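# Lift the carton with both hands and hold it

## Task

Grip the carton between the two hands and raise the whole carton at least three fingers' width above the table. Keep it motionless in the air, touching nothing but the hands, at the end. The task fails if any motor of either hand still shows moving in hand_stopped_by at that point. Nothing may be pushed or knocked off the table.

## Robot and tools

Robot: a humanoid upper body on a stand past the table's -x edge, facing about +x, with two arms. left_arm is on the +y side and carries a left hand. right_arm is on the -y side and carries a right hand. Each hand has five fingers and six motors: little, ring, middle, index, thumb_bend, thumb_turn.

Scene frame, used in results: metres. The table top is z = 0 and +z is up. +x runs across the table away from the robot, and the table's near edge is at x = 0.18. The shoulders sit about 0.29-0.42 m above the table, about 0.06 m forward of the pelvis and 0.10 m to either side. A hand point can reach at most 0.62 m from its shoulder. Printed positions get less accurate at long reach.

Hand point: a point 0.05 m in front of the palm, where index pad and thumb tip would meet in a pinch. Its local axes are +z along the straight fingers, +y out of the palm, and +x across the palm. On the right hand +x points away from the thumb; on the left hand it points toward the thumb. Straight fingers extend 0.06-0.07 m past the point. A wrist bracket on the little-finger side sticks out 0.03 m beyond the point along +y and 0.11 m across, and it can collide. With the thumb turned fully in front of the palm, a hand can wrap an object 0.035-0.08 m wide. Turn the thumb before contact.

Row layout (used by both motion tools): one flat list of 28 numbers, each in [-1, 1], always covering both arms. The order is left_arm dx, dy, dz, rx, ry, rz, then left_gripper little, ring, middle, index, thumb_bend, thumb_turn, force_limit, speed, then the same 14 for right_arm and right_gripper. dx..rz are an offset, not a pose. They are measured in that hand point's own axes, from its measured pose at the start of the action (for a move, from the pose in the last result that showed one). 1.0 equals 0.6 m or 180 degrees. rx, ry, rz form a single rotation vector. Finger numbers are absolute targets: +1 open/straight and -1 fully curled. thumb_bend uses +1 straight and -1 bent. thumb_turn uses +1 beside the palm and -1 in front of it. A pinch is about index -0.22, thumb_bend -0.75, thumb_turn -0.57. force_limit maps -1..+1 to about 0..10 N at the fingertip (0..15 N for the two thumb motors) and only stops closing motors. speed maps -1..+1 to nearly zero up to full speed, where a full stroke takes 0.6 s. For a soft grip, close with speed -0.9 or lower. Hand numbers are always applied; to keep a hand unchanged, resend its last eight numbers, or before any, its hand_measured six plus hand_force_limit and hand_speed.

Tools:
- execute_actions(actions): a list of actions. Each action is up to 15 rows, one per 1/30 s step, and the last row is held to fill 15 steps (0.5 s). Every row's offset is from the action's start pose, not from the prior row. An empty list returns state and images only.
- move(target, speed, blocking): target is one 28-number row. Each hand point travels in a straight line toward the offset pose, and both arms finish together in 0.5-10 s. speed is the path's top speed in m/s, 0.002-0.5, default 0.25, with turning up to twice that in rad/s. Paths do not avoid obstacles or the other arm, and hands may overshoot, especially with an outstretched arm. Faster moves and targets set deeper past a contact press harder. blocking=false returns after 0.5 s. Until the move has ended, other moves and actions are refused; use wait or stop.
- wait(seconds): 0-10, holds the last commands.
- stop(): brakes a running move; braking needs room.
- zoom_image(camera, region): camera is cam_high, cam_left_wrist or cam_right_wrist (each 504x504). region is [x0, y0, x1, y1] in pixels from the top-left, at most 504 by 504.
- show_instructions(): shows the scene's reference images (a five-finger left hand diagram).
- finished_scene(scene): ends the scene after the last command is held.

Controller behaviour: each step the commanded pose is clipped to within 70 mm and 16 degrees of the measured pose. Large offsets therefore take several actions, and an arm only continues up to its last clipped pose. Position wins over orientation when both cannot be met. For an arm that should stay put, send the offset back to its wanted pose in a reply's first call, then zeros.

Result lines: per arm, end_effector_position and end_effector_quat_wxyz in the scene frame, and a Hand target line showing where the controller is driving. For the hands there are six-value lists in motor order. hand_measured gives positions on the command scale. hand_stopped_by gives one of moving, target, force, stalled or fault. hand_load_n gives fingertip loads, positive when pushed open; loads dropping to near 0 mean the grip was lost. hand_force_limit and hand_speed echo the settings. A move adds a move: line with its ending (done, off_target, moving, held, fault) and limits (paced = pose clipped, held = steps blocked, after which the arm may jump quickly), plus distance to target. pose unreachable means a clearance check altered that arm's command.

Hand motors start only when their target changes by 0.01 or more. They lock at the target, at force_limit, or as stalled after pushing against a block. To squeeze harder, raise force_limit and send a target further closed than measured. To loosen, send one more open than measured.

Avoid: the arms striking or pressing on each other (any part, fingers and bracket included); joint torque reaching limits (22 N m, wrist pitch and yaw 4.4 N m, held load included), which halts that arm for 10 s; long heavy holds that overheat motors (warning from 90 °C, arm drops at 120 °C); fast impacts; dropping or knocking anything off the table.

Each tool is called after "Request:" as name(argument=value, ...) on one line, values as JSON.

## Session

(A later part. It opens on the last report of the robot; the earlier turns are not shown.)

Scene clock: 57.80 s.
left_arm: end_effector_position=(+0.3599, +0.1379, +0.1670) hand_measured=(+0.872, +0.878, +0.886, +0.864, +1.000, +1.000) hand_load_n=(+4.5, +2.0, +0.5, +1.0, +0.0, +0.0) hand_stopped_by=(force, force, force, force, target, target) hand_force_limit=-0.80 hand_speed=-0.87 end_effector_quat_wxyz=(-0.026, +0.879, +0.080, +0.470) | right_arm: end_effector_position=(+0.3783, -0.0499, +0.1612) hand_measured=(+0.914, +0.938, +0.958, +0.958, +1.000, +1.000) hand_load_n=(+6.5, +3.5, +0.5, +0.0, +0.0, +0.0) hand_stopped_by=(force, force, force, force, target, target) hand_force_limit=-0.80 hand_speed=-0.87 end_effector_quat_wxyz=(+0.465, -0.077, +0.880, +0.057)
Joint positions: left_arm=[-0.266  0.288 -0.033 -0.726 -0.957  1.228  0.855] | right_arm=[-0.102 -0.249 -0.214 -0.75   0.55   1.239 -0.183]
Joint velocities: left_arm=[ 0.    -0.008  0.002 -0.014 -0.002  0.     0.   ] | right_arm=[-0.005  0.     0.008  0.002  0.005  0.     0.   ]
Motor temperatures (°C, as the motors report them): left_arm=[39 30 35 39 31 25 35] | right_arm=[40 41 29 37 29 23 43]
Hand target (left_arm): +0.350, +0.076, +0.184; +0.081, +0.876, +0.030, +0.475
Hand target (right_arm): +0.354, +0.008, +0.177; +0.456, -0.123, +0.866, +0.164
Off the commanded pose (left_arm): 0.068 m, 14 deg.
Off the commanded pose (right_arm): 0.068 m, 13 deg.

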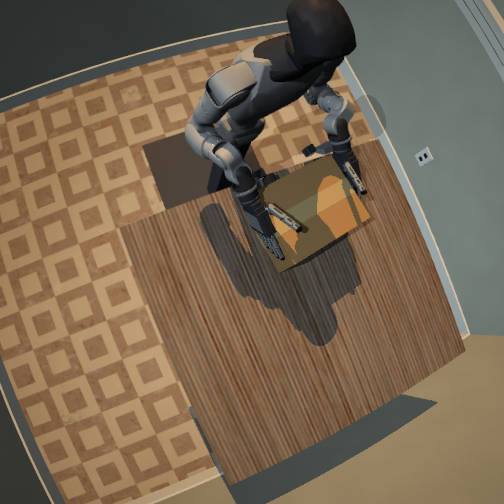

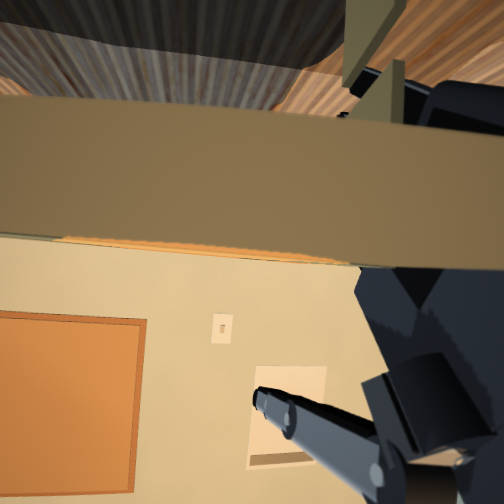

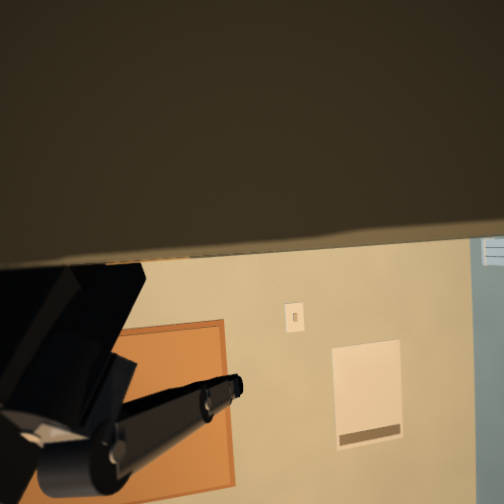

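Request:
execute_actions(actions=[[[0.003,0.109,-0.033,-0.075,0,-0.003,0.7,0.7,0.7,0.7,1,1,-0.8,-0.87,-0.009,0.111,-0.022,-0.073,-0.003,0.005,0.7,0.7,0.7,0.7,1,1,-0.8,-0.87],[0.004,0.109,-0.033,-0.075,0,-0.003,0.7,0.7,0.7,0.7,1,1,-0.8,-0.87,-0.010,0.111,-0.022,-0.073,-0.003,0.004,0.7,0.7,0.7,0.7,1,1,-0.8,-0.87],[0.005,0.110,-0.033,-0.074,0,-0.002,0.7,0.7,0.7,0.7,1,1,-0.8,-0.87,-0.011,0.112,-0.023,-0.072,-0.003,0.003,0.7,0.7,0.7,0.7,1,1,-0.8,-0.87],[0.006,0.110,-0.034,-0.074,0,-0.002,0.7,0.7,0.7,0.7,1,1,-0.8,-0.87,-0.012,0.112,-0.023,-0.072,-0.003,0.003,0.7,0.7,0.7,0.7,1,1,-0.8,-0.87],[0.007,0.110,-0.034,-0.074,0,-0.002,0.7,0.7,0.7,0.7,1,1,-0.8,-0.87,-0.013,0.112,-0.023,-0.072,-0.002,0.003,0.7,0.7,0.7,0.7,1,1,-0.8,-0.87],[0.008,0.110,-0.034,-0.074,0,-0.002,0.7,0.7,0.7,0.7,1,1,-0.8,-0.87,-0.014,0.112,-0.024,-0.072,-0.002,0.003,0.7,0.7,0.7,0.7,1,1,-0.8,-0.87],[0.009,0.110,-0.035,-0.074,0,-0.002,0.7,0.7,0.7,0.7,1,1,-0.8,-0.87,-0.015,0.112,-0.024,-0.072,-0.002,0.003,0.7,0.7,0.7,0.7,1,1,-0.8,-0.87],[0.010,0.110,-0.035,-0.074,0,-0.002,0.7,0.7,0.7,0.7,1,1,-0.8,-0.87,-0.016,0.112,-0.024,-0.072,-0.002,0.003,0.7,0.7,0.7,0.7,1,1,-0.8,-0.87],[0.011,0.110,-0.035,-0.074,0,-0.002,0.7,0.7,0.7,0.7,1,1,-0.8,-0.87,-0.017,0.112,-0.025,-0.072,-0.002,0.003,0.7,0.7,0.7,0.7,1,1,-0.8,-0.87],[0.012,0.109,-0.036,-0.074,0,-0.002,0.7,0.7,0.7,0.7,1,1,-0.8,-0.87,-0.018,0.111,-0.025,-0.072,-0.002,0.003,0.7,0.7,0.7,0.7,1,1,-0.8,-0.87],[0.013,0.109,-0.036,-0.074,0,-0.002,0.7,0.7,0.7,0.7,1,1,-0.8,-0.87,-0.019,0.111,-0.026,-0.072,-0.002,0.003,0.7,0.7,0.7,0.7,1,1,-0.8,-0.87]]])

Request:
wait(seconds=0.3)

Scene clock: 59.57 s.
left_arm: end_effector_position=(+0.3624, +0.1371, +0.1736) hand_measured=(+0.872, +0.878, +0.886, +0.864, +1.000, +1.000) hand_load_n=(+1.5, +1.0, +0.5, +1.0, +0.0, +0.0) hand_stopped_by=(force, force, force, force, target, target) hand_force_limit=-0.80 hand_speed=-0.87 end_effector_quat_wxyz=(-0.025, +0.877, +0.081, +0.473) | right_arm: end_effector_position=(+0.3813, -0.0504, +0.1696) hand_measured=(+0.914, +0.938, +0.958, +0.958, +1.000, +1.000) hand_load_n=(+5.5, +2.0, +0.0, +0.0, +0.0, +0.0) hand_stopped_by=(force, force, force, force, target, target) hand_force_limit=-0.80 hand_speed=-0.87 end_effector_quat_wxyz=(+0.467, -0.075, +0.880, +0.051)
Joint positions: left_arm=[-0.297  0.258 -0.003 -0.735 -0.977  1.279  0.879] | right_arm=[-0.148 -0.229 -0.246 -0.784  0.544  1.322 -0.19 ]
Joint velocities: left_arm=[-0.031 -0.046  0.04  -0.009 -0.009  0.084  0.012] | right_arm=[-0.029  0.038 -0.041 -0.035 -0.018  0.083  0.017]
Motor temperatures (°C, as the motors report them): left_arm=[39 30 35 39 31 25 37] | right_arm=[41 41 29 37 29 23 46]
Hand target (left_arm): +0.352, +0.076, +0.190; +0.077, +0.875, +0.028, +0.476
Hand target (right_arm): +0.356, +0.009, +0.184; +0.456, -0.127, +0.867, +0.158
Off the commanded pose (left_arm): 0.067 m, 13 deg.
Off the commanded pose (right_arm): 0.069 m, 14 deg.

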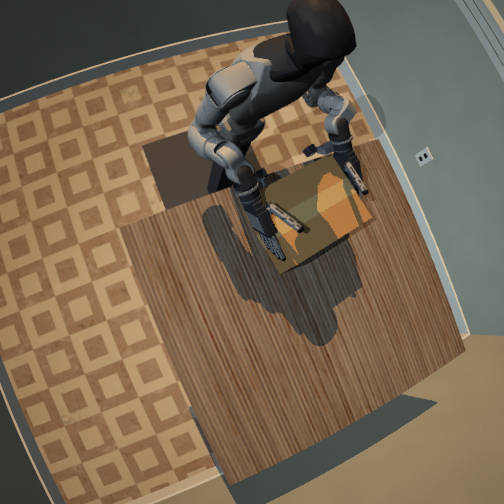

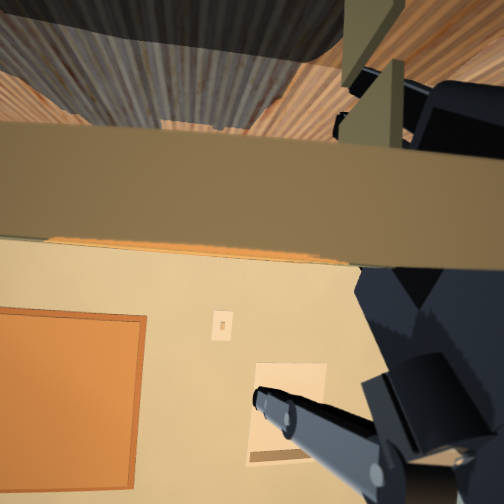

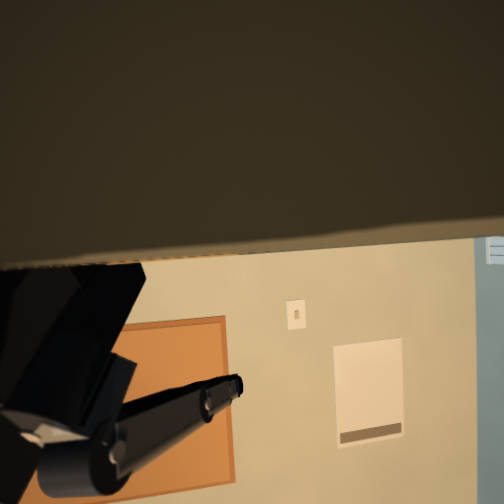

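Scene clock: 59.87 s.
left_arm: end_effector_position=(+0.3622, +0.1369, +0.1731) hand_measured=(+0.872, +0.878, +0.886, +0.864, +1.000, +1.000) hand_load_n=(+1.5, +1.0, +0.5, +1.0, +0.0, +0.0) hand_stopped_by=(force, force, force, force, target, target) hand_force_limit=-0.80 hand_speed=-0.87 end_effector_quat_wxyz=(-0.025, +0.878, +0.081, +0.471) | right_arm: end_effector_position=(+0.3809, -0.0505, +0.1691) hand_measured=(+0.914, +0.938, +0.958, +0.958, +1.000, +1.000) hand_load_n=(+5.5, +1.5, +0.0, +0.0, +0.0, +0.0) hand_stopped_by=(force, force, force, force, target, target) hand_force_limit=-0.80 hand_speed=-0.87 end_effector_quat_wxyz=(+0.466, -0.075, +0.880, +0.051)
Joint positions: left_arm=[-0.297  0.255 -0.    -0.735 -0.978  1.285  0.879] | right_arm=[-0.149 -0.227 -0.248 -0.785  0.542  1.327 -0.189]
Joint velocities: left_arm=[-0.003 -0.005  0.    -0.011  0.005  0.     0.   ] | right_arm=[ 0.002  0.008  0.    -0.002 -0.006  0.     0.   ]
Motor temperatures (°C, as the motors report them): left_arm=[39 30 35 39 31 25 37] | right_arm=[41 41 29 37 30 23 46]
Hand target (left_arm): +0.352, +0.076, +0.190; +0.077, +0.875, +0.028, +0.476
Hand target (right_arm): +0.356, +0.009, +0.184; +0.456, -0.127, +0.867, +0.158
Off the commanded pose (left_arm): 0.067 m, 13 deg.
Off the commanded pose (right_arm): 0.069 m, 14 deg.
wait: 0.30 s; at rest by 0.17 s

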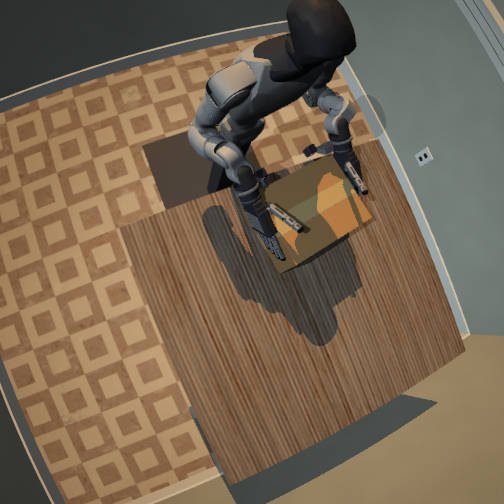

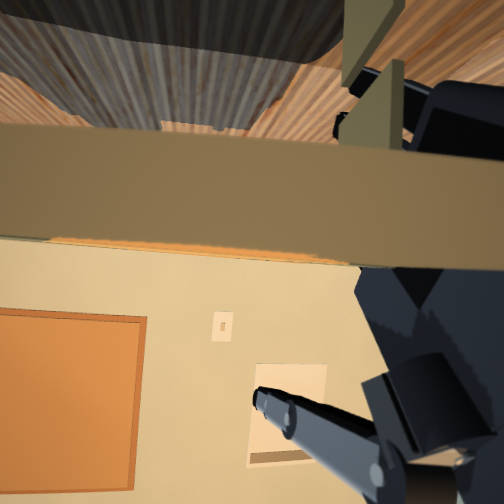

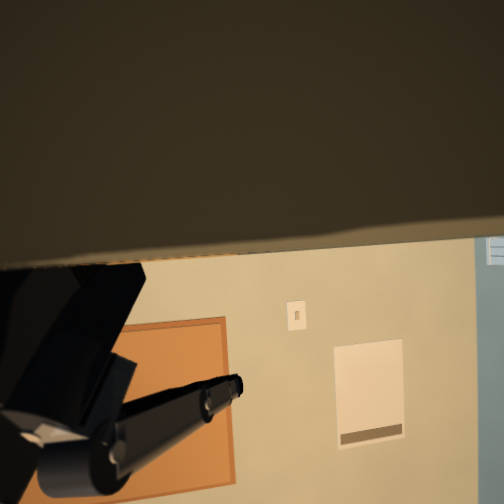

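Request:
execute_actions(actions=[[[0.004,0.106,-0.033,-0.074,-0.001,-0.001,0.7,0.7,0.7,0.7,1,1,-0.8,-0.87,-0.007,0.111,-0.023,-0.076,-0.001,0.004,0.7,0.7,0.7,0.7,1,1,-0.8,-0.87],[0.006,0.105,-0.033,-0.074,0,-0.001,0.7,0.7,0.7,0.7,1,1,-0.8,-0.87,-0.009,0.110,-0.023,-0.075,-0.002,0.004,0.7,0.7,0.7,0.7,1,1,-0.8,-0.87],[0.009,0.105,-0.033,-0.074,0,-0.001,0.7,0.7,0.7,0.7,1,1,-0.8,-0.87,-0.012,0.109,-0.023,-0.075,-0.002,0.004,0.7,0.7,0.7,0.7,1,1,-0.8,-0.87],[0.013,0.104,-0.033,-0.073,0.001,-0.002,0.7,0.7,0.7,0.7,1,1,-0.8,-0.87,-0.016,0.108,-0.023,-0.074,-0.003,0.004,0.7,0.7,0.7,0.7,1,1,-0.8,-0.87],[0.017,0.104,-0.033,-0.073,0.002,-0.002,0.7,0.7,0.7,0.7,1,1,-0.8,-0.87,-0.020,0.107,-0.023,-0.074,-0.004,0.004,0.7,0.7,0.7,0.7,1,1,-0.8,-0.87],[0.021,0.104,-0.033,-0.073,0.003,-0.002,0.7,0.7,0.7,0.7,1,1,-0.8,-0.87,-0.024,0.107,-0.023,-0.074,-0.005,0.004,0.7,0.7,0.7,0.7,1,1,-0.8,-0.87],[0.025,0.104,-0.033,-0.073,0.004,-0.002,0.7,0.7,0.7,0.7,1,1,-0.8,-0.87,-0.028,0.107,-0.023,-0.074,-0.006,0.004,0.7,0.7,0.7,0.7,1,1,-0.8,-0.87],[0.029,0.104,-0.033,-0.073,0.005,-0.002,0.7,0.7,0.7,0.7,1,1,-0.8,-0.87,-0.032,0.107,-0.023,-0.074,-0.007,0.004,0.7,0.7,0.7,0.7,1,1,-0.8,-0.87],[0.033,0.104,-0.033,-0.073,0.005,-0.002,0.7,0.7,0.7,0.7,1,1,-0.8,-0.87,-0.036,0.107,-0.023,-0.074,-0.007,0.004,0.7,0.7,0.7,0.7,1,1,-0.8,-0.87],[0.037,0.104,-0.033,-0.073,0.006,-0.002,0.7,0.7,0.7,0.7,1,1,-0.8,-0.87,-0.040,0.107,-0.023,-0.074,-0.008,0.004,0.7,0.7,0.7,0.7,1,1,-0.8,-0.87],[0.041,0.104,-0.033,-0.073,0.007,-0.002,0.7,0.7,0.7,0.7,1,1,-0.8,-0.87,-0.044,0.107,-0.023,-0.074,-0.009,0.004,0.7,0.7,0.7,0.7,1,1,-0.8,-0.87],[0.045,0.104,-0.033,-0.073,0.008,-0.002,0.7,0.7,0.7,0.7,1,1,-0.8,-0.87,-0.048,0.107,-0.023,-0.074,-0.010,0.004,0.7,0.7,0.7,0.7,1,1,-0.8,-0.87],[0.049,0.104,-0.033,-0.073,0.009,-0.002,0.7,0.7,0.7,0.7,1,1,-0.8,-0.87,-0.052,0.107,-0.023,-0.074,-0.011,0.004,0.7,0.7,0.7,0.7,1,1,-0.8,-0.87],[0.052,0.104,-0.033,-0.073,0.010,-0.002,0.7,0.7,0.7,0.7,1,1,-0.8,-0.87,-0.055,0.107,-0.023,-0.074,-0.012,0.004,0.7,0.7,0.7,0.7,1,1,-0.8,-0.87],[0.054,0.104,-0.033,-0.073,0.010,-0.002,0.7,0.7,0.7,0.7,1,1,-0.8,-0.87,-0.057,0.107,-0.023,-0.074,-0.012,0.004,0.7,0.7,0.7,0.7,1,1,-0.8,-0.87]]])

Request:
wait(seconds=0.3)

Scene clock: 61.17 s.
left_arm: end_effector_position=(+0.3757, +0.1395, +0.1983) hand_measured=(+0.872, +0.878, +0.886, +0.864, +1.000, +1.000) hand_load_n=(+5.0, +2.0, +0.5, +0.5, +0.0, +0.0) hand_stopped_by=(force, force, force, force, target, target) hand_force_limit=-0.80 hand_speed=-0.87 end_effector_quat_wxyz=(-0.022, +0.868, +0.085, +0.488) | right_arm: end_effector_position=(+0.3948, -0.0485, +0.1928) hand_measured=(+0.916, +0.938, +0.958, +0.958, +1.000, +1.000) hand_load_n=(+8.0, +2.5, +0.0, +0.0, +0.0, +0.0) hand_stopped_by=(force, force, force, force, target, target) hand_force_limit=-0.80 hand_speed=-0.87 end_effector_quat_wxyz=(+0.480, -0.071, +0.873, +0.056)
Joint positions: left_arm=[-0.413  0.2    0.092 -0.728 -1.04   1.397  0.93 ] | right_arm=[-0.277 -0.206 -0.319 -0.801  0.542  1.45  -0.179]
Joint velocities: left_arm=[-0.302 -0.141  0.215  0.054 -0.144  0.275  0.134] | right_arm=[-0.307  0.032 -0.141  0.    -0.002  0.242  0.   ]
Motor temperatures (°C, as the motors report them): left_arm=[40 30 35 40 31 26 38] | right_arm=[41 41 29 37 30 24 48]
Hand target (left_arm): +0.368, +0.081, +0.216; +0.076, +0.866, +0.029, +0.494
Hand target (right_arm): +0.372, +0.009, +0.209; +0.472, -0.126, +0.859, +0.156
Off the commanded pose (left_arm): 0.064 m, 13 deg.
Off the commanded pose (right_arm): 0.066 m, 13 deg.

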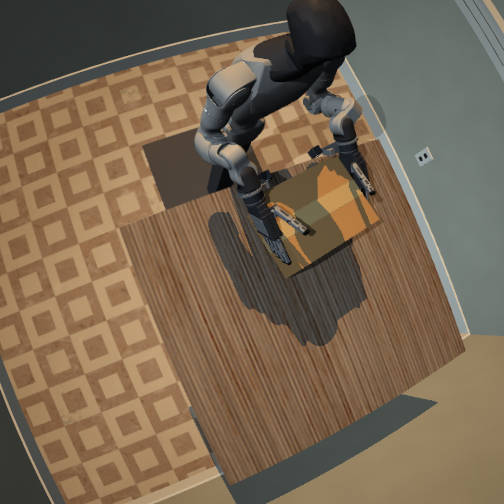

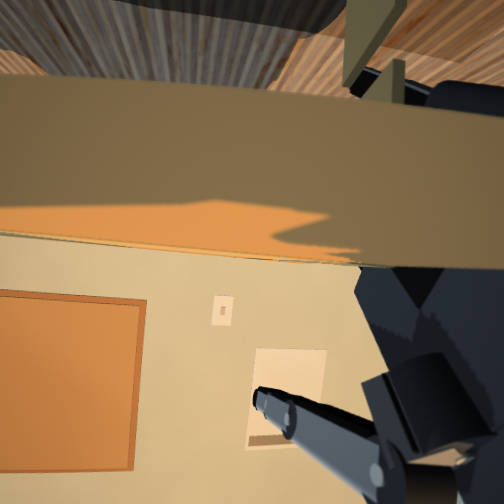

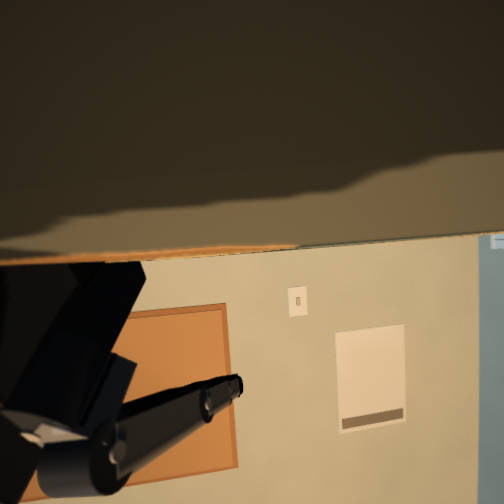

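Scene clock: 61.47 s.
left_arm: end_effector_position=(+0.3779, +0.1398, +0.2018) hand_measured=(+0.872, +0.878, +0.886, +0.864, +1.000, +1.000) hand_load_n=(+5.0, +2.0, +0.0, +0.0, +0.0, +0.0) hand_stopped_by=(force, force, force, force, target, target) hand_force_limit=-0.80 hand_speed=-0.87 end_effector_quat_wxyz=(-0.022, +0.867, +0.085, +0.490) | right_arm: end_effector_position=(+0.3971, -0.0483, +0.1962) hand_measured=(+0.916, +0.938, +0.958, +0.958, +1.000, +1.000) hand_load_n=(+8.0, +2.0, +0.0, +0.0, +0.0, +0.0) hand_stopped_by=(force, force, force, force, target, target) hand_force_limit=-0.80 hand_speed=-0.87 end_effector_quat_wxyz=(+0.481, -0.070, +0.872, +0.056)
Joint positions: left_arm=[-0.435  0.19   0.108 -0.723 -1.049  1.418  0.94 ] | right_arm=[-0.299 -0.202 -0.329 -0.802  0.54   1.472 -0.179]
Joint velocities: left_arm=[-0.014  0.002 -0.005  0.002  0.003  0.     0.   ] | right_arm=[-0.005 -0.011 -0.003  0.     0.006  0.     0.   ]
Motor temperatures (°C, as the motors report them): left_arm=[40 30 35 40 31 26 39] | right_arm=[41 41 29 37 30 24 49]
Hand target (left_arm): +0.368, +0.081, +0.216; +0.076, +0.866, +0.029, +0.494
Hand target (right_arm): +0.372, +0.009, +0.209; +0.472, -0.126, +0.859, +0.156
Off the commanded pose (left_arm): 0.064 m, 13 deg.
Off the commanded pose (right_arm): 0.066 m, 13 deg.
wait: 0.30 s; at rest by 0.23 s

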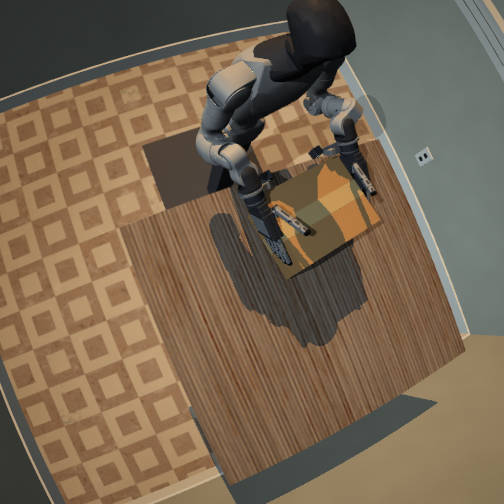

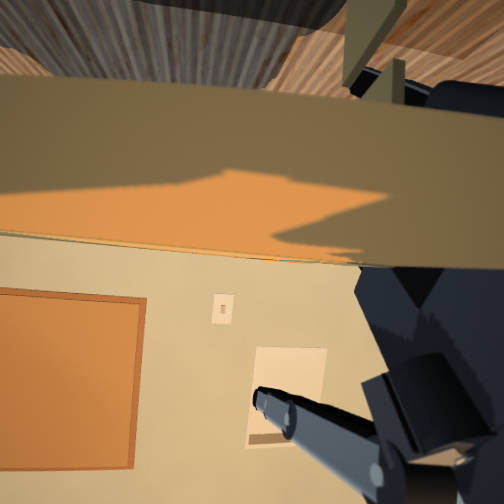

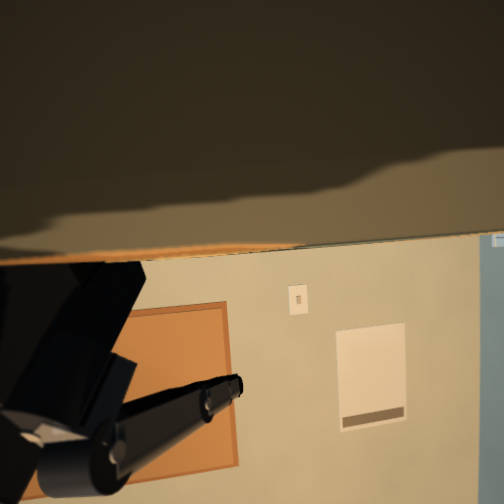

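Request:
execute_actions(actions=[[[0.001,0.103,-0.028,-0.072,-0.004,0,0.7,0.7,0.7,0.7,1,1,-0.8,-0.87,-0.005,0.108,-0.020,-0.073,-0.001,0.002,0.7,0.7,0.7,0.7,1,1,-0.8,-0.87],[0.004,0.103,-0.028,-0.072,-0.003,0.001,0.7,0.7,0.7,0.7,1,1,-0.8,-0.87,-0.008,0.108,-0.020,-0.073,-0.002,0.001,0.7,0.7,0.7,0.7,1,1,-0.8,-0.87],[0.008,0.103,-0.027,-0.072,-0.001,0.001,0.7,0.7,0.7,0.7,1,1,-0.8,-0.87,-0.012,0.108,-0.019,-0.073,-0.004,0.001,0.7,0.7,0.7,0.7,1,1,-0.8,-0.87],[0.012,0.103,-0.026,-0.072,0,0.002,0.7,0.7,0.7,0.7,1,1,-0.8,-0.87,-0.016,0.108,-0.019,-0.073,-0.005,0,0.7,0.7,0.7,0.7,1,1,-0.8,-0.87],[0.017,0.104,-0.026,-0.072,0.002,0.002,0.7,0.7,0.7,0.7,1,1,-0.8,-0.87,-0.021,0.108,-0.018,-0.073,-0.007,0,0.7,0.7,0.7,0.7,1,1,-0.8,-0.87],[0.022,0.104,-0.025,-0.071,0.004,0.002,0.7,0.7,0.7,0.7,1,1,-0.8,-0.87,-0.026,0.108,-0.017,-0.072,-0.009,0,0.7,0.7,0.7,0.7,1,1,-0.8,-0.87],[0.027,0.104,-0.024,-0.071,0.006,0.003,0.7,0.7,0.7,0.7,1,1,-0.8,-0.87,-0.031,0.108,-0.017,-0.072,-0.011,-0.001,0.7,0.7,0.7,0.7,1,1,-0.8,-0.87],[0.031,0.104,-0.024,-0.071,0.007,0.003,0.7,0.7,0.7,0.7,1,1,-0.8,-0.87,-0.036,0.108,-0.016,-0.072,-0.012,-0.001,0.7,0.7,0.7,0.7,1,1,-0.8,-0.87],[0.036,0.104,-0.023,-0.071,0.009,0.003,0.7,0.7,0.7,0.7,1,1,-0.8,-0.87,-0.041,0.108,-0.016,-0.072,-0.014,-0.001,0.7,0.7,0.7,0.7,1,1,-0.8,-0.87],[0.041,0.104,-0.023,-0.071,0.011,0.004,0.7,0.7,0.7,0.7,1,1,-0.8,-0.87,-0.046,0.108,-0.015,-0.072,-0.016,-0.002,0.7,0.7,0.7,0.7,1,1,-0.8,-0.87],[0.046,0.105,-0.022,-0.071,0.013,0.004,0.7,0.7,0.7,0.7,1,1,-0.8,-0.87,-0.051,0.109,-0.015,-0.072,-0.018,-0.002,0.7,0.7,0.7,0.7,1,1,-0.8,-0.87],[0.051,0.105,-0.021,-0.071,0.014,0.004,0.7,0.7,0.7,0.7,1,1,-0.8,-0.87,-0.056,0.109,-0.014,-0.072,-0.019,-0.002,0.7,0.7,0.7,0.7,1,1,-0.8,-0.87],[0.055,0.105,-0.021,-0.071,0.016,0.005,0.7,0.7,0.7,0.7,1,1,-0.8,-0.87,-0.060,0.109,-0.014,-0.072,-0.021,-0.003,0.7,0.7,0.7,0.7,1,1,-0.8,-0.87],[0.059,0.105,-0.020,-0.071,0.017,0.005,0.7,0.7,0.7,0.7,1,1,-0.8,-0.87,-0.064,0.109,-0.013,-0.072,-0.022,-0.003,0.7,0.7,0.7,0.7,1,1,-0.8,-0.87],[0.061,0.105,-0.020,-0.071,0.018,0.005,0.7,0.7,0.7,0.7,1,1,-0.8,-0.87,-0.066,0.109,-0.013,-0.072,-0.023,-0.003,0.7,0.7,0.7,0.7,1,1,-0.8,-0.87]]])

Request:
wait(seconds=0.3)

Scene clock: 63.37 s.
left_arm: end_effector_position=(+0.3971, +0.1426, +0.2291) hand_measured=(+0.872, +0.878, +0.886, +0.864, +1.000, +1.000) hand_load_n=(+4.5, +1.5, +0.0, +0.0, +0.0, +0.0) hand_stopped_by=(force, force, force, force, target, target) hand_force_limit=-0.80 hand_speed=-0.87 end_effector_quat_wxyz=(-0.021, +0.854, +0.085, +0.513) | right_arm: end_effector_position=(+0.4160, -0.0461, +0.2227) hand_measured=(+0.916, +0.936, +0.958, +0.958, +1.000, +1.000) hand_load_n=(+6.5, +0.5, +0.0, +0.0, +0.0, +0.0) hand_stopped_by=(force, force, force, force, target, target) hand_force_limit=-0.80 hand_speed=-0.87 end_effector_quat_wxyz=(+0.507, -0.066, +0.857, +0.056)
Joint positions: left_arm=[-0.566  0.175  0.157 -0.673 -1.055  1.463  0.948] | right_arm=[-0.425 -0.198 -0.359 -0.779  0.506  1.516 -0.169]
Joint velocities: left_arm=[-0.285  0.003  0.058  0.16   0.029  0.013  0.   ] | right_arm=[-0.311 -0.026 -0.084  0.123 -0.083  0.055  0.048]
Motor temperatures (°C, as the motors report them): left_arm=[40 30 36 40 31 26 40] | right_arm=[42 41 29 37 30 25 50]
Hand target (left_arm): +0.390, +0.084, +0.244; +0.069, +0.851, +0.024, +0.520
Hand target (right_arm): +0.394, +0.013, +0.238; +0.502, -0.128, +0.841, +0.154
Off the commanded pose (left_arm): 0.063 m, 13 deg.
Off the commanded pose (right_arm): 0.067 m, 13 deg.

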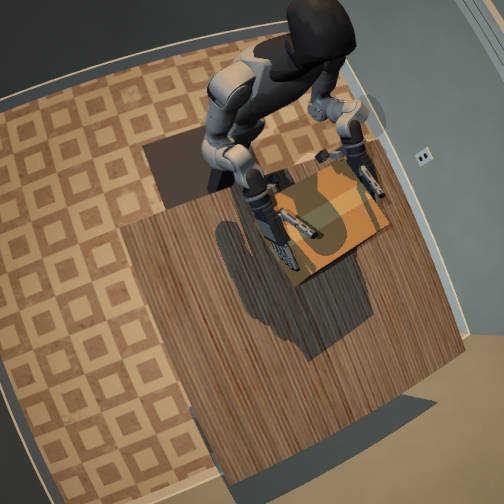

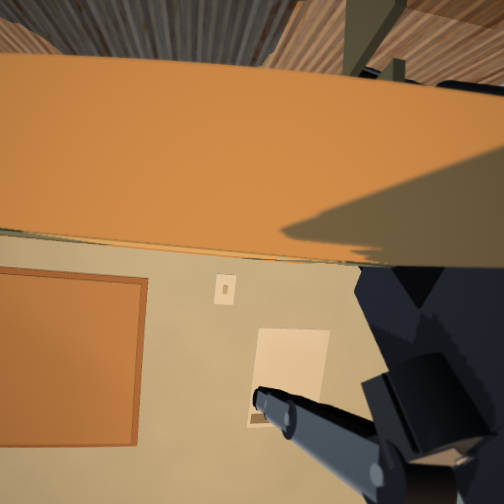

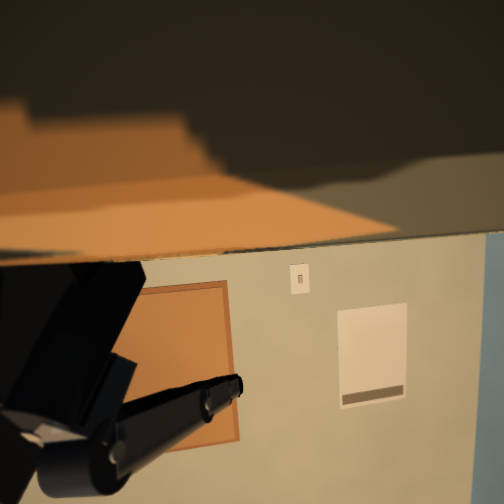

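Scene clock: 63.67 s.
left_arm: end_effector_position=(+0.4004, +0.1432, +0.2330) hand_measured=(+0.872, +0.878, +0.886, +0.864, +1.000, +1.000) hand_load_n=(+4.0, +1.5, +0.0, +0.0, +0.0, +0.0) hand_stopped_by=(force, force, force, force, target, target) hand_force_limit=-0.80 hand_speed=-0.87 end_effector_quat_wxyz=(-0.021, +0.852, +0.085, +0.517) | right_arm: end_effector_position=(+0.4194, -0.0456, +0.2271) hand_measured=(+0.916, +0.936, +0.958, +0.958, +1.000, +1.000) hand_load_n=(+6.5, +0.5, +0.0, +0.0, +0.0, +0.0) hand_stopped_by=(force, force, force, force, target, target) hand_force_limit=-0.80 hand_speed=-0.87 end_effector_quat_wxyz=(+0.512, -0.065, +0.855, +0.057)
Joint positions: left_arm=[-0.586  0.177  0.16  -0.661 -1.053  1.464  0.947] | right_arm=[-0.446 -0.199 -0.363 -0.771  0.499  1.519 -0.166]
Joint velocities: left_arm=[-0.005 -0.015  0.014  0.011 -0.005  0.     0.   ] | right_arm=[-0.006  0.003 -0.011  0.003  0.     0.     0.   ]
Motor temperatures (°C, as the motors report them): left_arm=[41 30 36 40 31 27 40] | right_arm=[42 41 29 37 30 25 51]
Hand target (left_arm): +0.390, +0.084, +0.244; +0.069, +0.851, +0.024, +0.520
Hand target (right_arm): +0.394, +0.013, +0.238; +0.502, -0.128, +0.841, +0.154
Off the commanded pose (left_arm): 0.063 m, 13 deg.
Off the commanded pose (right_arm): 0.067 m, 13 deg.
wait: 0.30 s; at rest by 0.23 s

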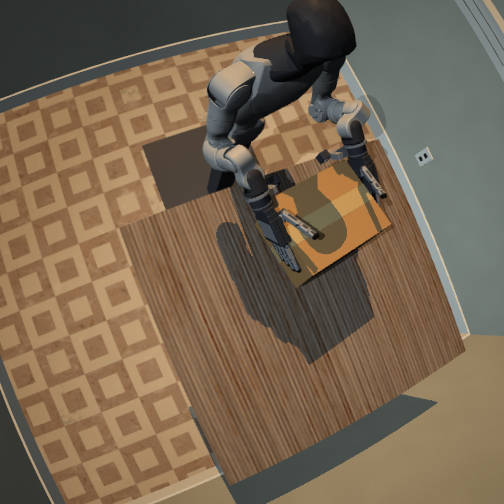

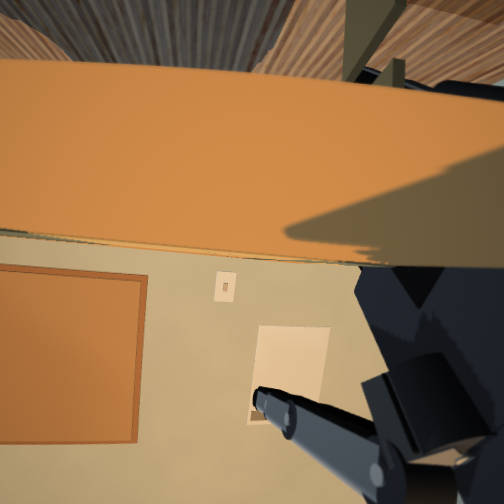

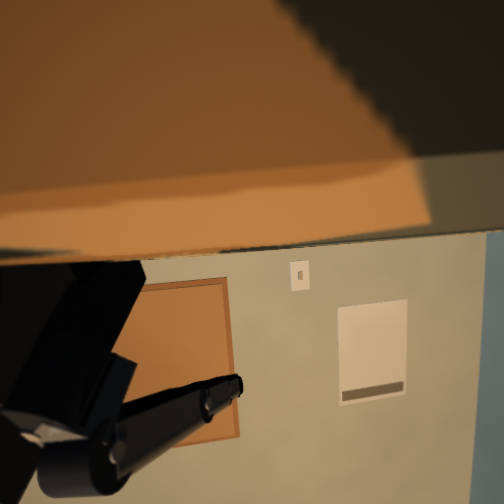

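Request:
execute_actions(actions=[[[-0.001,0.103,-0.025,-0.069,-0.002,0.004,0.7,0.7,0.7,0.7,1,1,-0.8,-0.87,-0.004,0.110,-0.018,-0.074,0,-0.002,0.7,0.7,0.7,0.7,1,1,-0.8,-0.87],[0.002,0.104,-0.025,-0.069,-0.001,0.004,0.7,0.7,0.7,0.7,1,1,-0.8,-0.87,-0.007,0.110,-0.018,-0.074,-0.001,-0.002,0.7,0.7,0.7,0.7,1,1,-0.8,-0.87],[0.006,0.104,-0.024,-0.069,0.001,0.005,0.7,0.7,0.7,0.7,1,1,-0.8,-0.87,-0.011,0.110,-0.017,-0.074,-0.003,-0.002,0.7,0.7,0.7,0.7,1,1,-0.8,-0.87],[0.011,0.105,-0.023,-0.070,0.002,0.005,0.7,0.7,0.7,0.7,1,1,-0.8,-0.87,-0.016,0.110,-0.016,-0.074,-0.004,-0.002,0.7,0.7,0.7,0.7,1,1,-0.8,-0.87],[0.016,0.105,-0.023,-0.070,0.004,0.005,0.7,0.7,0.7,0.7,1,1,-0.8,-0.87,-0.021,0.110,-0.016,-0.074,-0.006,-0.002,0.7,0.7,0.7,0.7,1,1,-0.8,-0.87],[0.021,0.105,-0.022,-0.070,0.006,0.006,0.7,0.7,0.7,0.7,1,1,-0.8,-0.87,-0.026,0.110,-0.015,-0.074,-0.008,-0.003,0.7,0.7,0.7,0.7,1,1,-0.8,-0.87],[0.026,0.106,-0.021,-0.070,0.007,0.006,0.7,0.7,0.7,0.7,1,1,-0.8,-0.87,-0.031,0.110,-0.014,-0.074,-0.009,-0.003,0.7,0.7,0.7,0.7,1,1,-0.8,-0.87],[0.031,0.106,-0.021,-0.070,0.009,0.006,0.7,0.7,0.7,0.7,1,1,-0.8,-0.87,-0.036,0.110,-0.014,-0.074,-0.011,-0.003,0.7,0.7,0.7,0.7,1,1,-0.8,-0.87],[0.036,0.106,-0.020,-0.070,0.011,0.007,0.7,0.7,0.7,0.7,1,1,-0.8,-0.87,-0.042,0.110,-0.013,-0.074,-0.013,-0.003,0.7,0.7,0.7,0.7,1,1,-0.8,-0.87],[0.041,0.106,-0.020,-0.070,0.012,0.007,0.7,0.7,0.7,0.7,1,1,-0.8,-0.87,-0.047,0.110,-0.013,-0.074,-0.014,-0.004,0.7,0.7,0.7,0.7,1,1,-0.8,-0.87],[0.046,0.107,-0.019,-0.070,0.014,0.007,0.7,0.7,0.7,0.7,1,1,-0.8,-0.87,-0.052,0.110,-0.012,-0.074,-0.016,-0.004,0.7,0.7,0.7,0.7,1,1,-0.8,-0.87],[0.051,0.107,-0.018,-0.070,0.015,0.008,0.7,0.7,0.7,0.7,1,1,-0.8,-0.87,-0.057,0.110,-0.011,-0.074,-0.017,-0.004,0.7,0.7,0.7,0.7,1,1,-0.8,-0.87],[0.056,0.107,-0.018,-0.070,0.017,0.008,0.7,0.7,0.7,0.7,1,1,-0.8,-0.87,-0.062,0.110,-0.011,-0.074,-0.019,-0.004,0.7,0.7,0.7,0.7,1,1,-0.8,-0.87],[0.060,0.107,-0.017,-0.070,0.018,0.008,0.7,0.7,0.7,0.7,1,1,-0.8,-0.87,-0.066,0.110,-0.010,-0.074,-0.020,-0.005,0.7,0.7,0.7,0.7,1,1,-0.8,-0.87],[0.062,0.107,-0.017,-0.070,0.019,0.008,0.7,0.7,0.7,0.7,1,1,-0.8,-0.87,-0.068,0.110,-0.010,-0.074,-0.021,-0.005,0.7,0.7,0.7,0.7,1,1,-0.8,-0.87]]])

Request:
wait(seconds=1)

Scene clock: 65.47 s.
left_arm: end_effector_position=(+0.4195, +0.1450, +0.2623) hand_measured=(+0.872, +0.878, +0.886, +0.864, +1.000, +1.000) hand_load_n=(+3.0, +1.0, +0.0, +0.0, +0.0, +0.0) hand_stopped_by=(force, force, force, force, target, target) hand_force_limit=-0.80 hand_speed=-0.87 end_effector_quat_wxyz=(-0.022, +0.836, +0.082, +0.542) | right_arm: end_effector_position=(+0.4385, -0.0439, +0.2551) hand_measured=(+0.916, +0.936, +0.958, +0.958, +1.000, +1.000) hand_load_n=(+6.5, +0.5, +0.0, +0.0, +0.0, +0.0) hand_stopped_by=(force, force, force, force, target, target) hand_force_limit=-0.80 hand_speed=-0.87 end_effector_quat_wxyz=(+0.534, -0.062, +0.841, +0.059)
Joint positions: left_arm=[-0.716  0.189  0.178 -0.592 -1.04   1.47   0.938] | right_arm=[-0.579 -0.214 -0.388 -0.72   0.459  1.551 -0.142]
Joint velocities: left_arm=[-0.327  0.052  0.061  0.207  0.049  0.    -0.062] | right_arm=[-0.328 -0.061 -0.046  0.176 -0.114  0.027  0.067]
Motor temperatures (°C, as the motors report them): left_arm=[41 30 36 40 31 27 41] | right_arm=[43 41 29 37 30 25 52]
Hand target (left_arm): +0.412, +0.087, +0.275; +0.064, +0.834, +0.018, +0.547
Hand target (right_arm): +0.416, +0.016, +0.270; +0.529, -0.130, +0.824, +0.153
Off the commanded pose (left_arm): 0.063 m, 12 deg.
Off the commanded pose (right_arm): 0.068 m, 13 deg.

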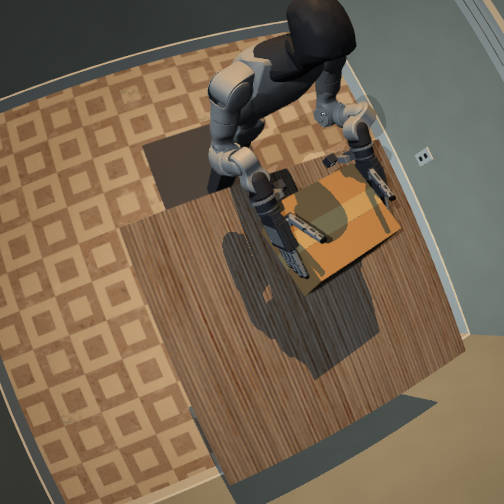

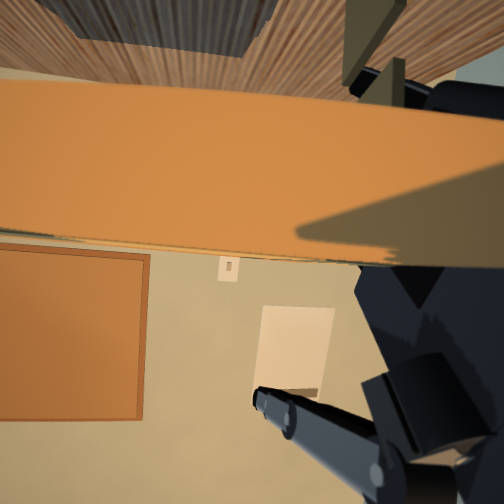

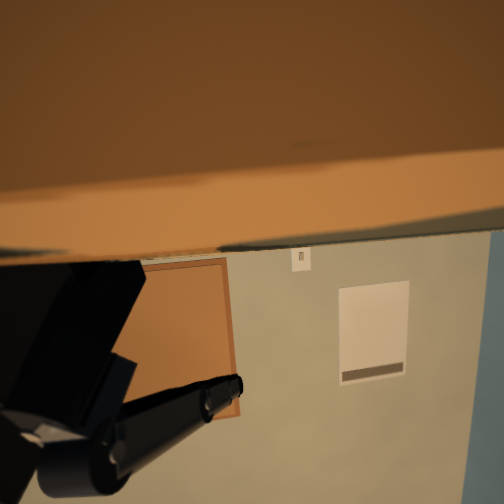

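Scene clock: 66.47 s.
left_arm: end_effector_position=(+0.4227, +0.1457, +0.2672) hand_measured=(+0.872, +0.878, +0.886, +0.864, +1.000, +1.000) hand_load_n=(+3.5, +1.0, +0.0, +0.0, +0.0, +0.0) hand_stopped_by=(force, force, force, force, target, target) hand_force_limit=-0.80 hand_speed=-0.87 end_effector_quat_wxyz=(-0.021, +0.834, +0.083, +0.546) | right_arm: end_effector_position=(+0.4417, -0.0434, +0.2598) hand_measured=(+0.916, +0.936, +0.958, +0.958, +1.000, +1.000) hand_load_n=(+7.0, +0.5, +0.0, +0.0, +0.0, +0.0) hand_stopped_by=(force, force, force, force, target, target) hand_force_limit=-0.80 hand_speed=-0.87 end_effector_quat_wxyz=(+0.538, -0.062, +0.838, +0.059)
Joint positions: left_arm=[-0.736  0.194  0.18  -0.579 -1.036  1.466  0.932] | right_arm=[-0.601 -0.218 -0.39  -0.709  0.452  1.553 -0.137]
Joint velocities: left_arm=[ 0.003 -0.003  0.005  0.015  0.003  0.     0.   ] | right_arm=[-0.003  0.     0.008  0.002 -0.002  0.     0.   ]
Motor temperatures (°C, as the motors report them): left_arm=[42 31 36 40 31 27 41] | right_arm=[43 41 29 37 30 26 53]
Hand target (left_arm): +0.412, +0.087, +0.275; +0.064, +0.834, +0.018, +0.547
Hand target (right_arm): +0.416, +0.016, +0.270; +0.529, -0.130, +0.824, +0.153
Off the commanded pose (left_arm): 0.063 m, 12 deg.
Off the commanded pose (right_arm): 0.067 m, 13 deg.
wait: 1.00 s; at rest by 0.23 s

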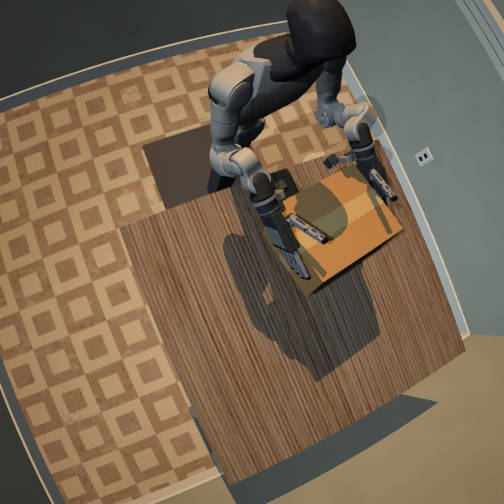

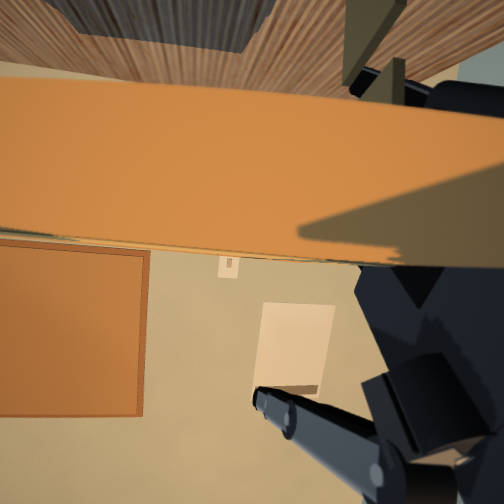

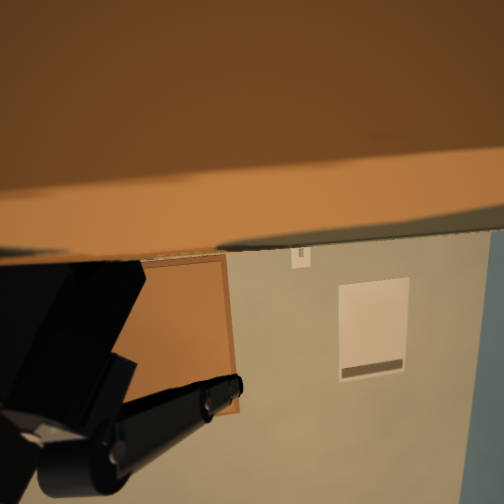

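Request:
execute_actions(actions=[])

Scene clock: 66.63 s.
left_arm: end_effector_position=(+0.4227, +0.1457, +0.2672) hand_measured=(+0.872, +0.878, +0.886, +0.864, +1.000, +1.000) hand_load_n=(+3.5, +1.0, +0.0, +0.0, +0.0, +0.0) hand_stopped_by=(force, force, force, force, target, target) hand_force_limit=-0.80 hand_speed=-0.87 end_effector_quat_wxyz=(-0.021, +0.834, +0.083, +0.546) | right_arm: end_effector_position=(+0.4417, -0.0434, +0.2598) hand_measured=(+0.916, +0.936, +0.958, +0.958, +1.000, +1.000) hand_load_n=(+7.0, +0.5, +0.0, +0.0, +0.0, +0.0) hand_stopped_by=(force, force, force, force, target, target) hand_force_limit=-0.80 hand_speed=-0.87 end_effector_quat_wxyz=(+0.538, -0.062, +0.838, +0.059)
Joint positions: left_arm=[-0.736  0.194  0.18  -0.579 -1.036  1.466  0.932] | right_arm=[-0.601 -0.218 -0.39  -0.709  0.452  1.553 -0.137]
Joint velocities: left_arm=[-0.005  0.006 -0.002  0.002  0.003  0.     0.   ] | right_arm=[ 0.009  0.    -0.006 -0.003 -0.008  0.     0.   ]
Motor temperatures (°C, as the motors report them): left_arm=[42 31 36 40 31 27 42] | right_arm=[44 41 29 37 31 26 53]
Hand target (left_arm): +0.412, +0.087, +0.275; +0.064, +0.834, +0.018, +0.547
Hand target (right_arm): +0.416, +0.016, +0.270; +0.529, -0.130, +0.824, +0.153
Off the commanded pose (left_arm): 0.063 m, 12 deg.
Off the commanded pose (right_arm): 0.067 m, 13 deg.

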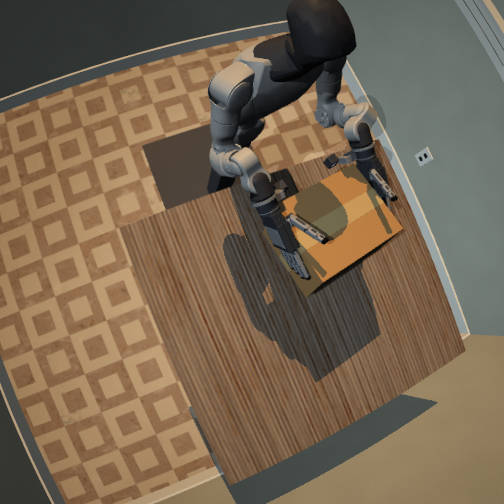

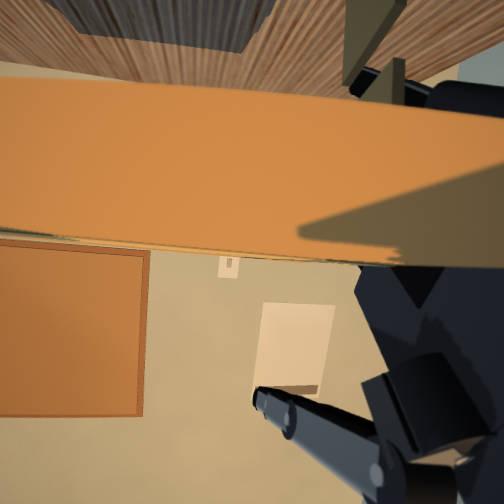

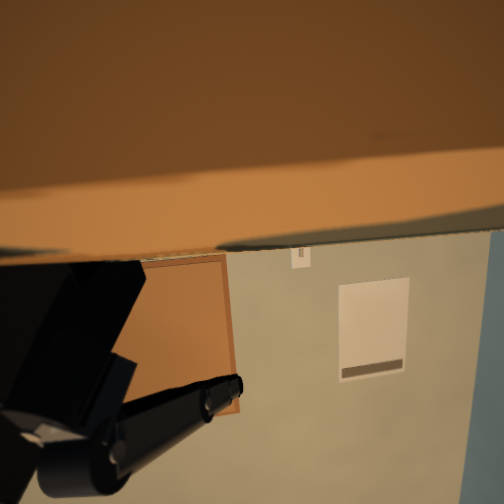

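Request:
finished_scene(scene=2)

The scene is finished: the task was done.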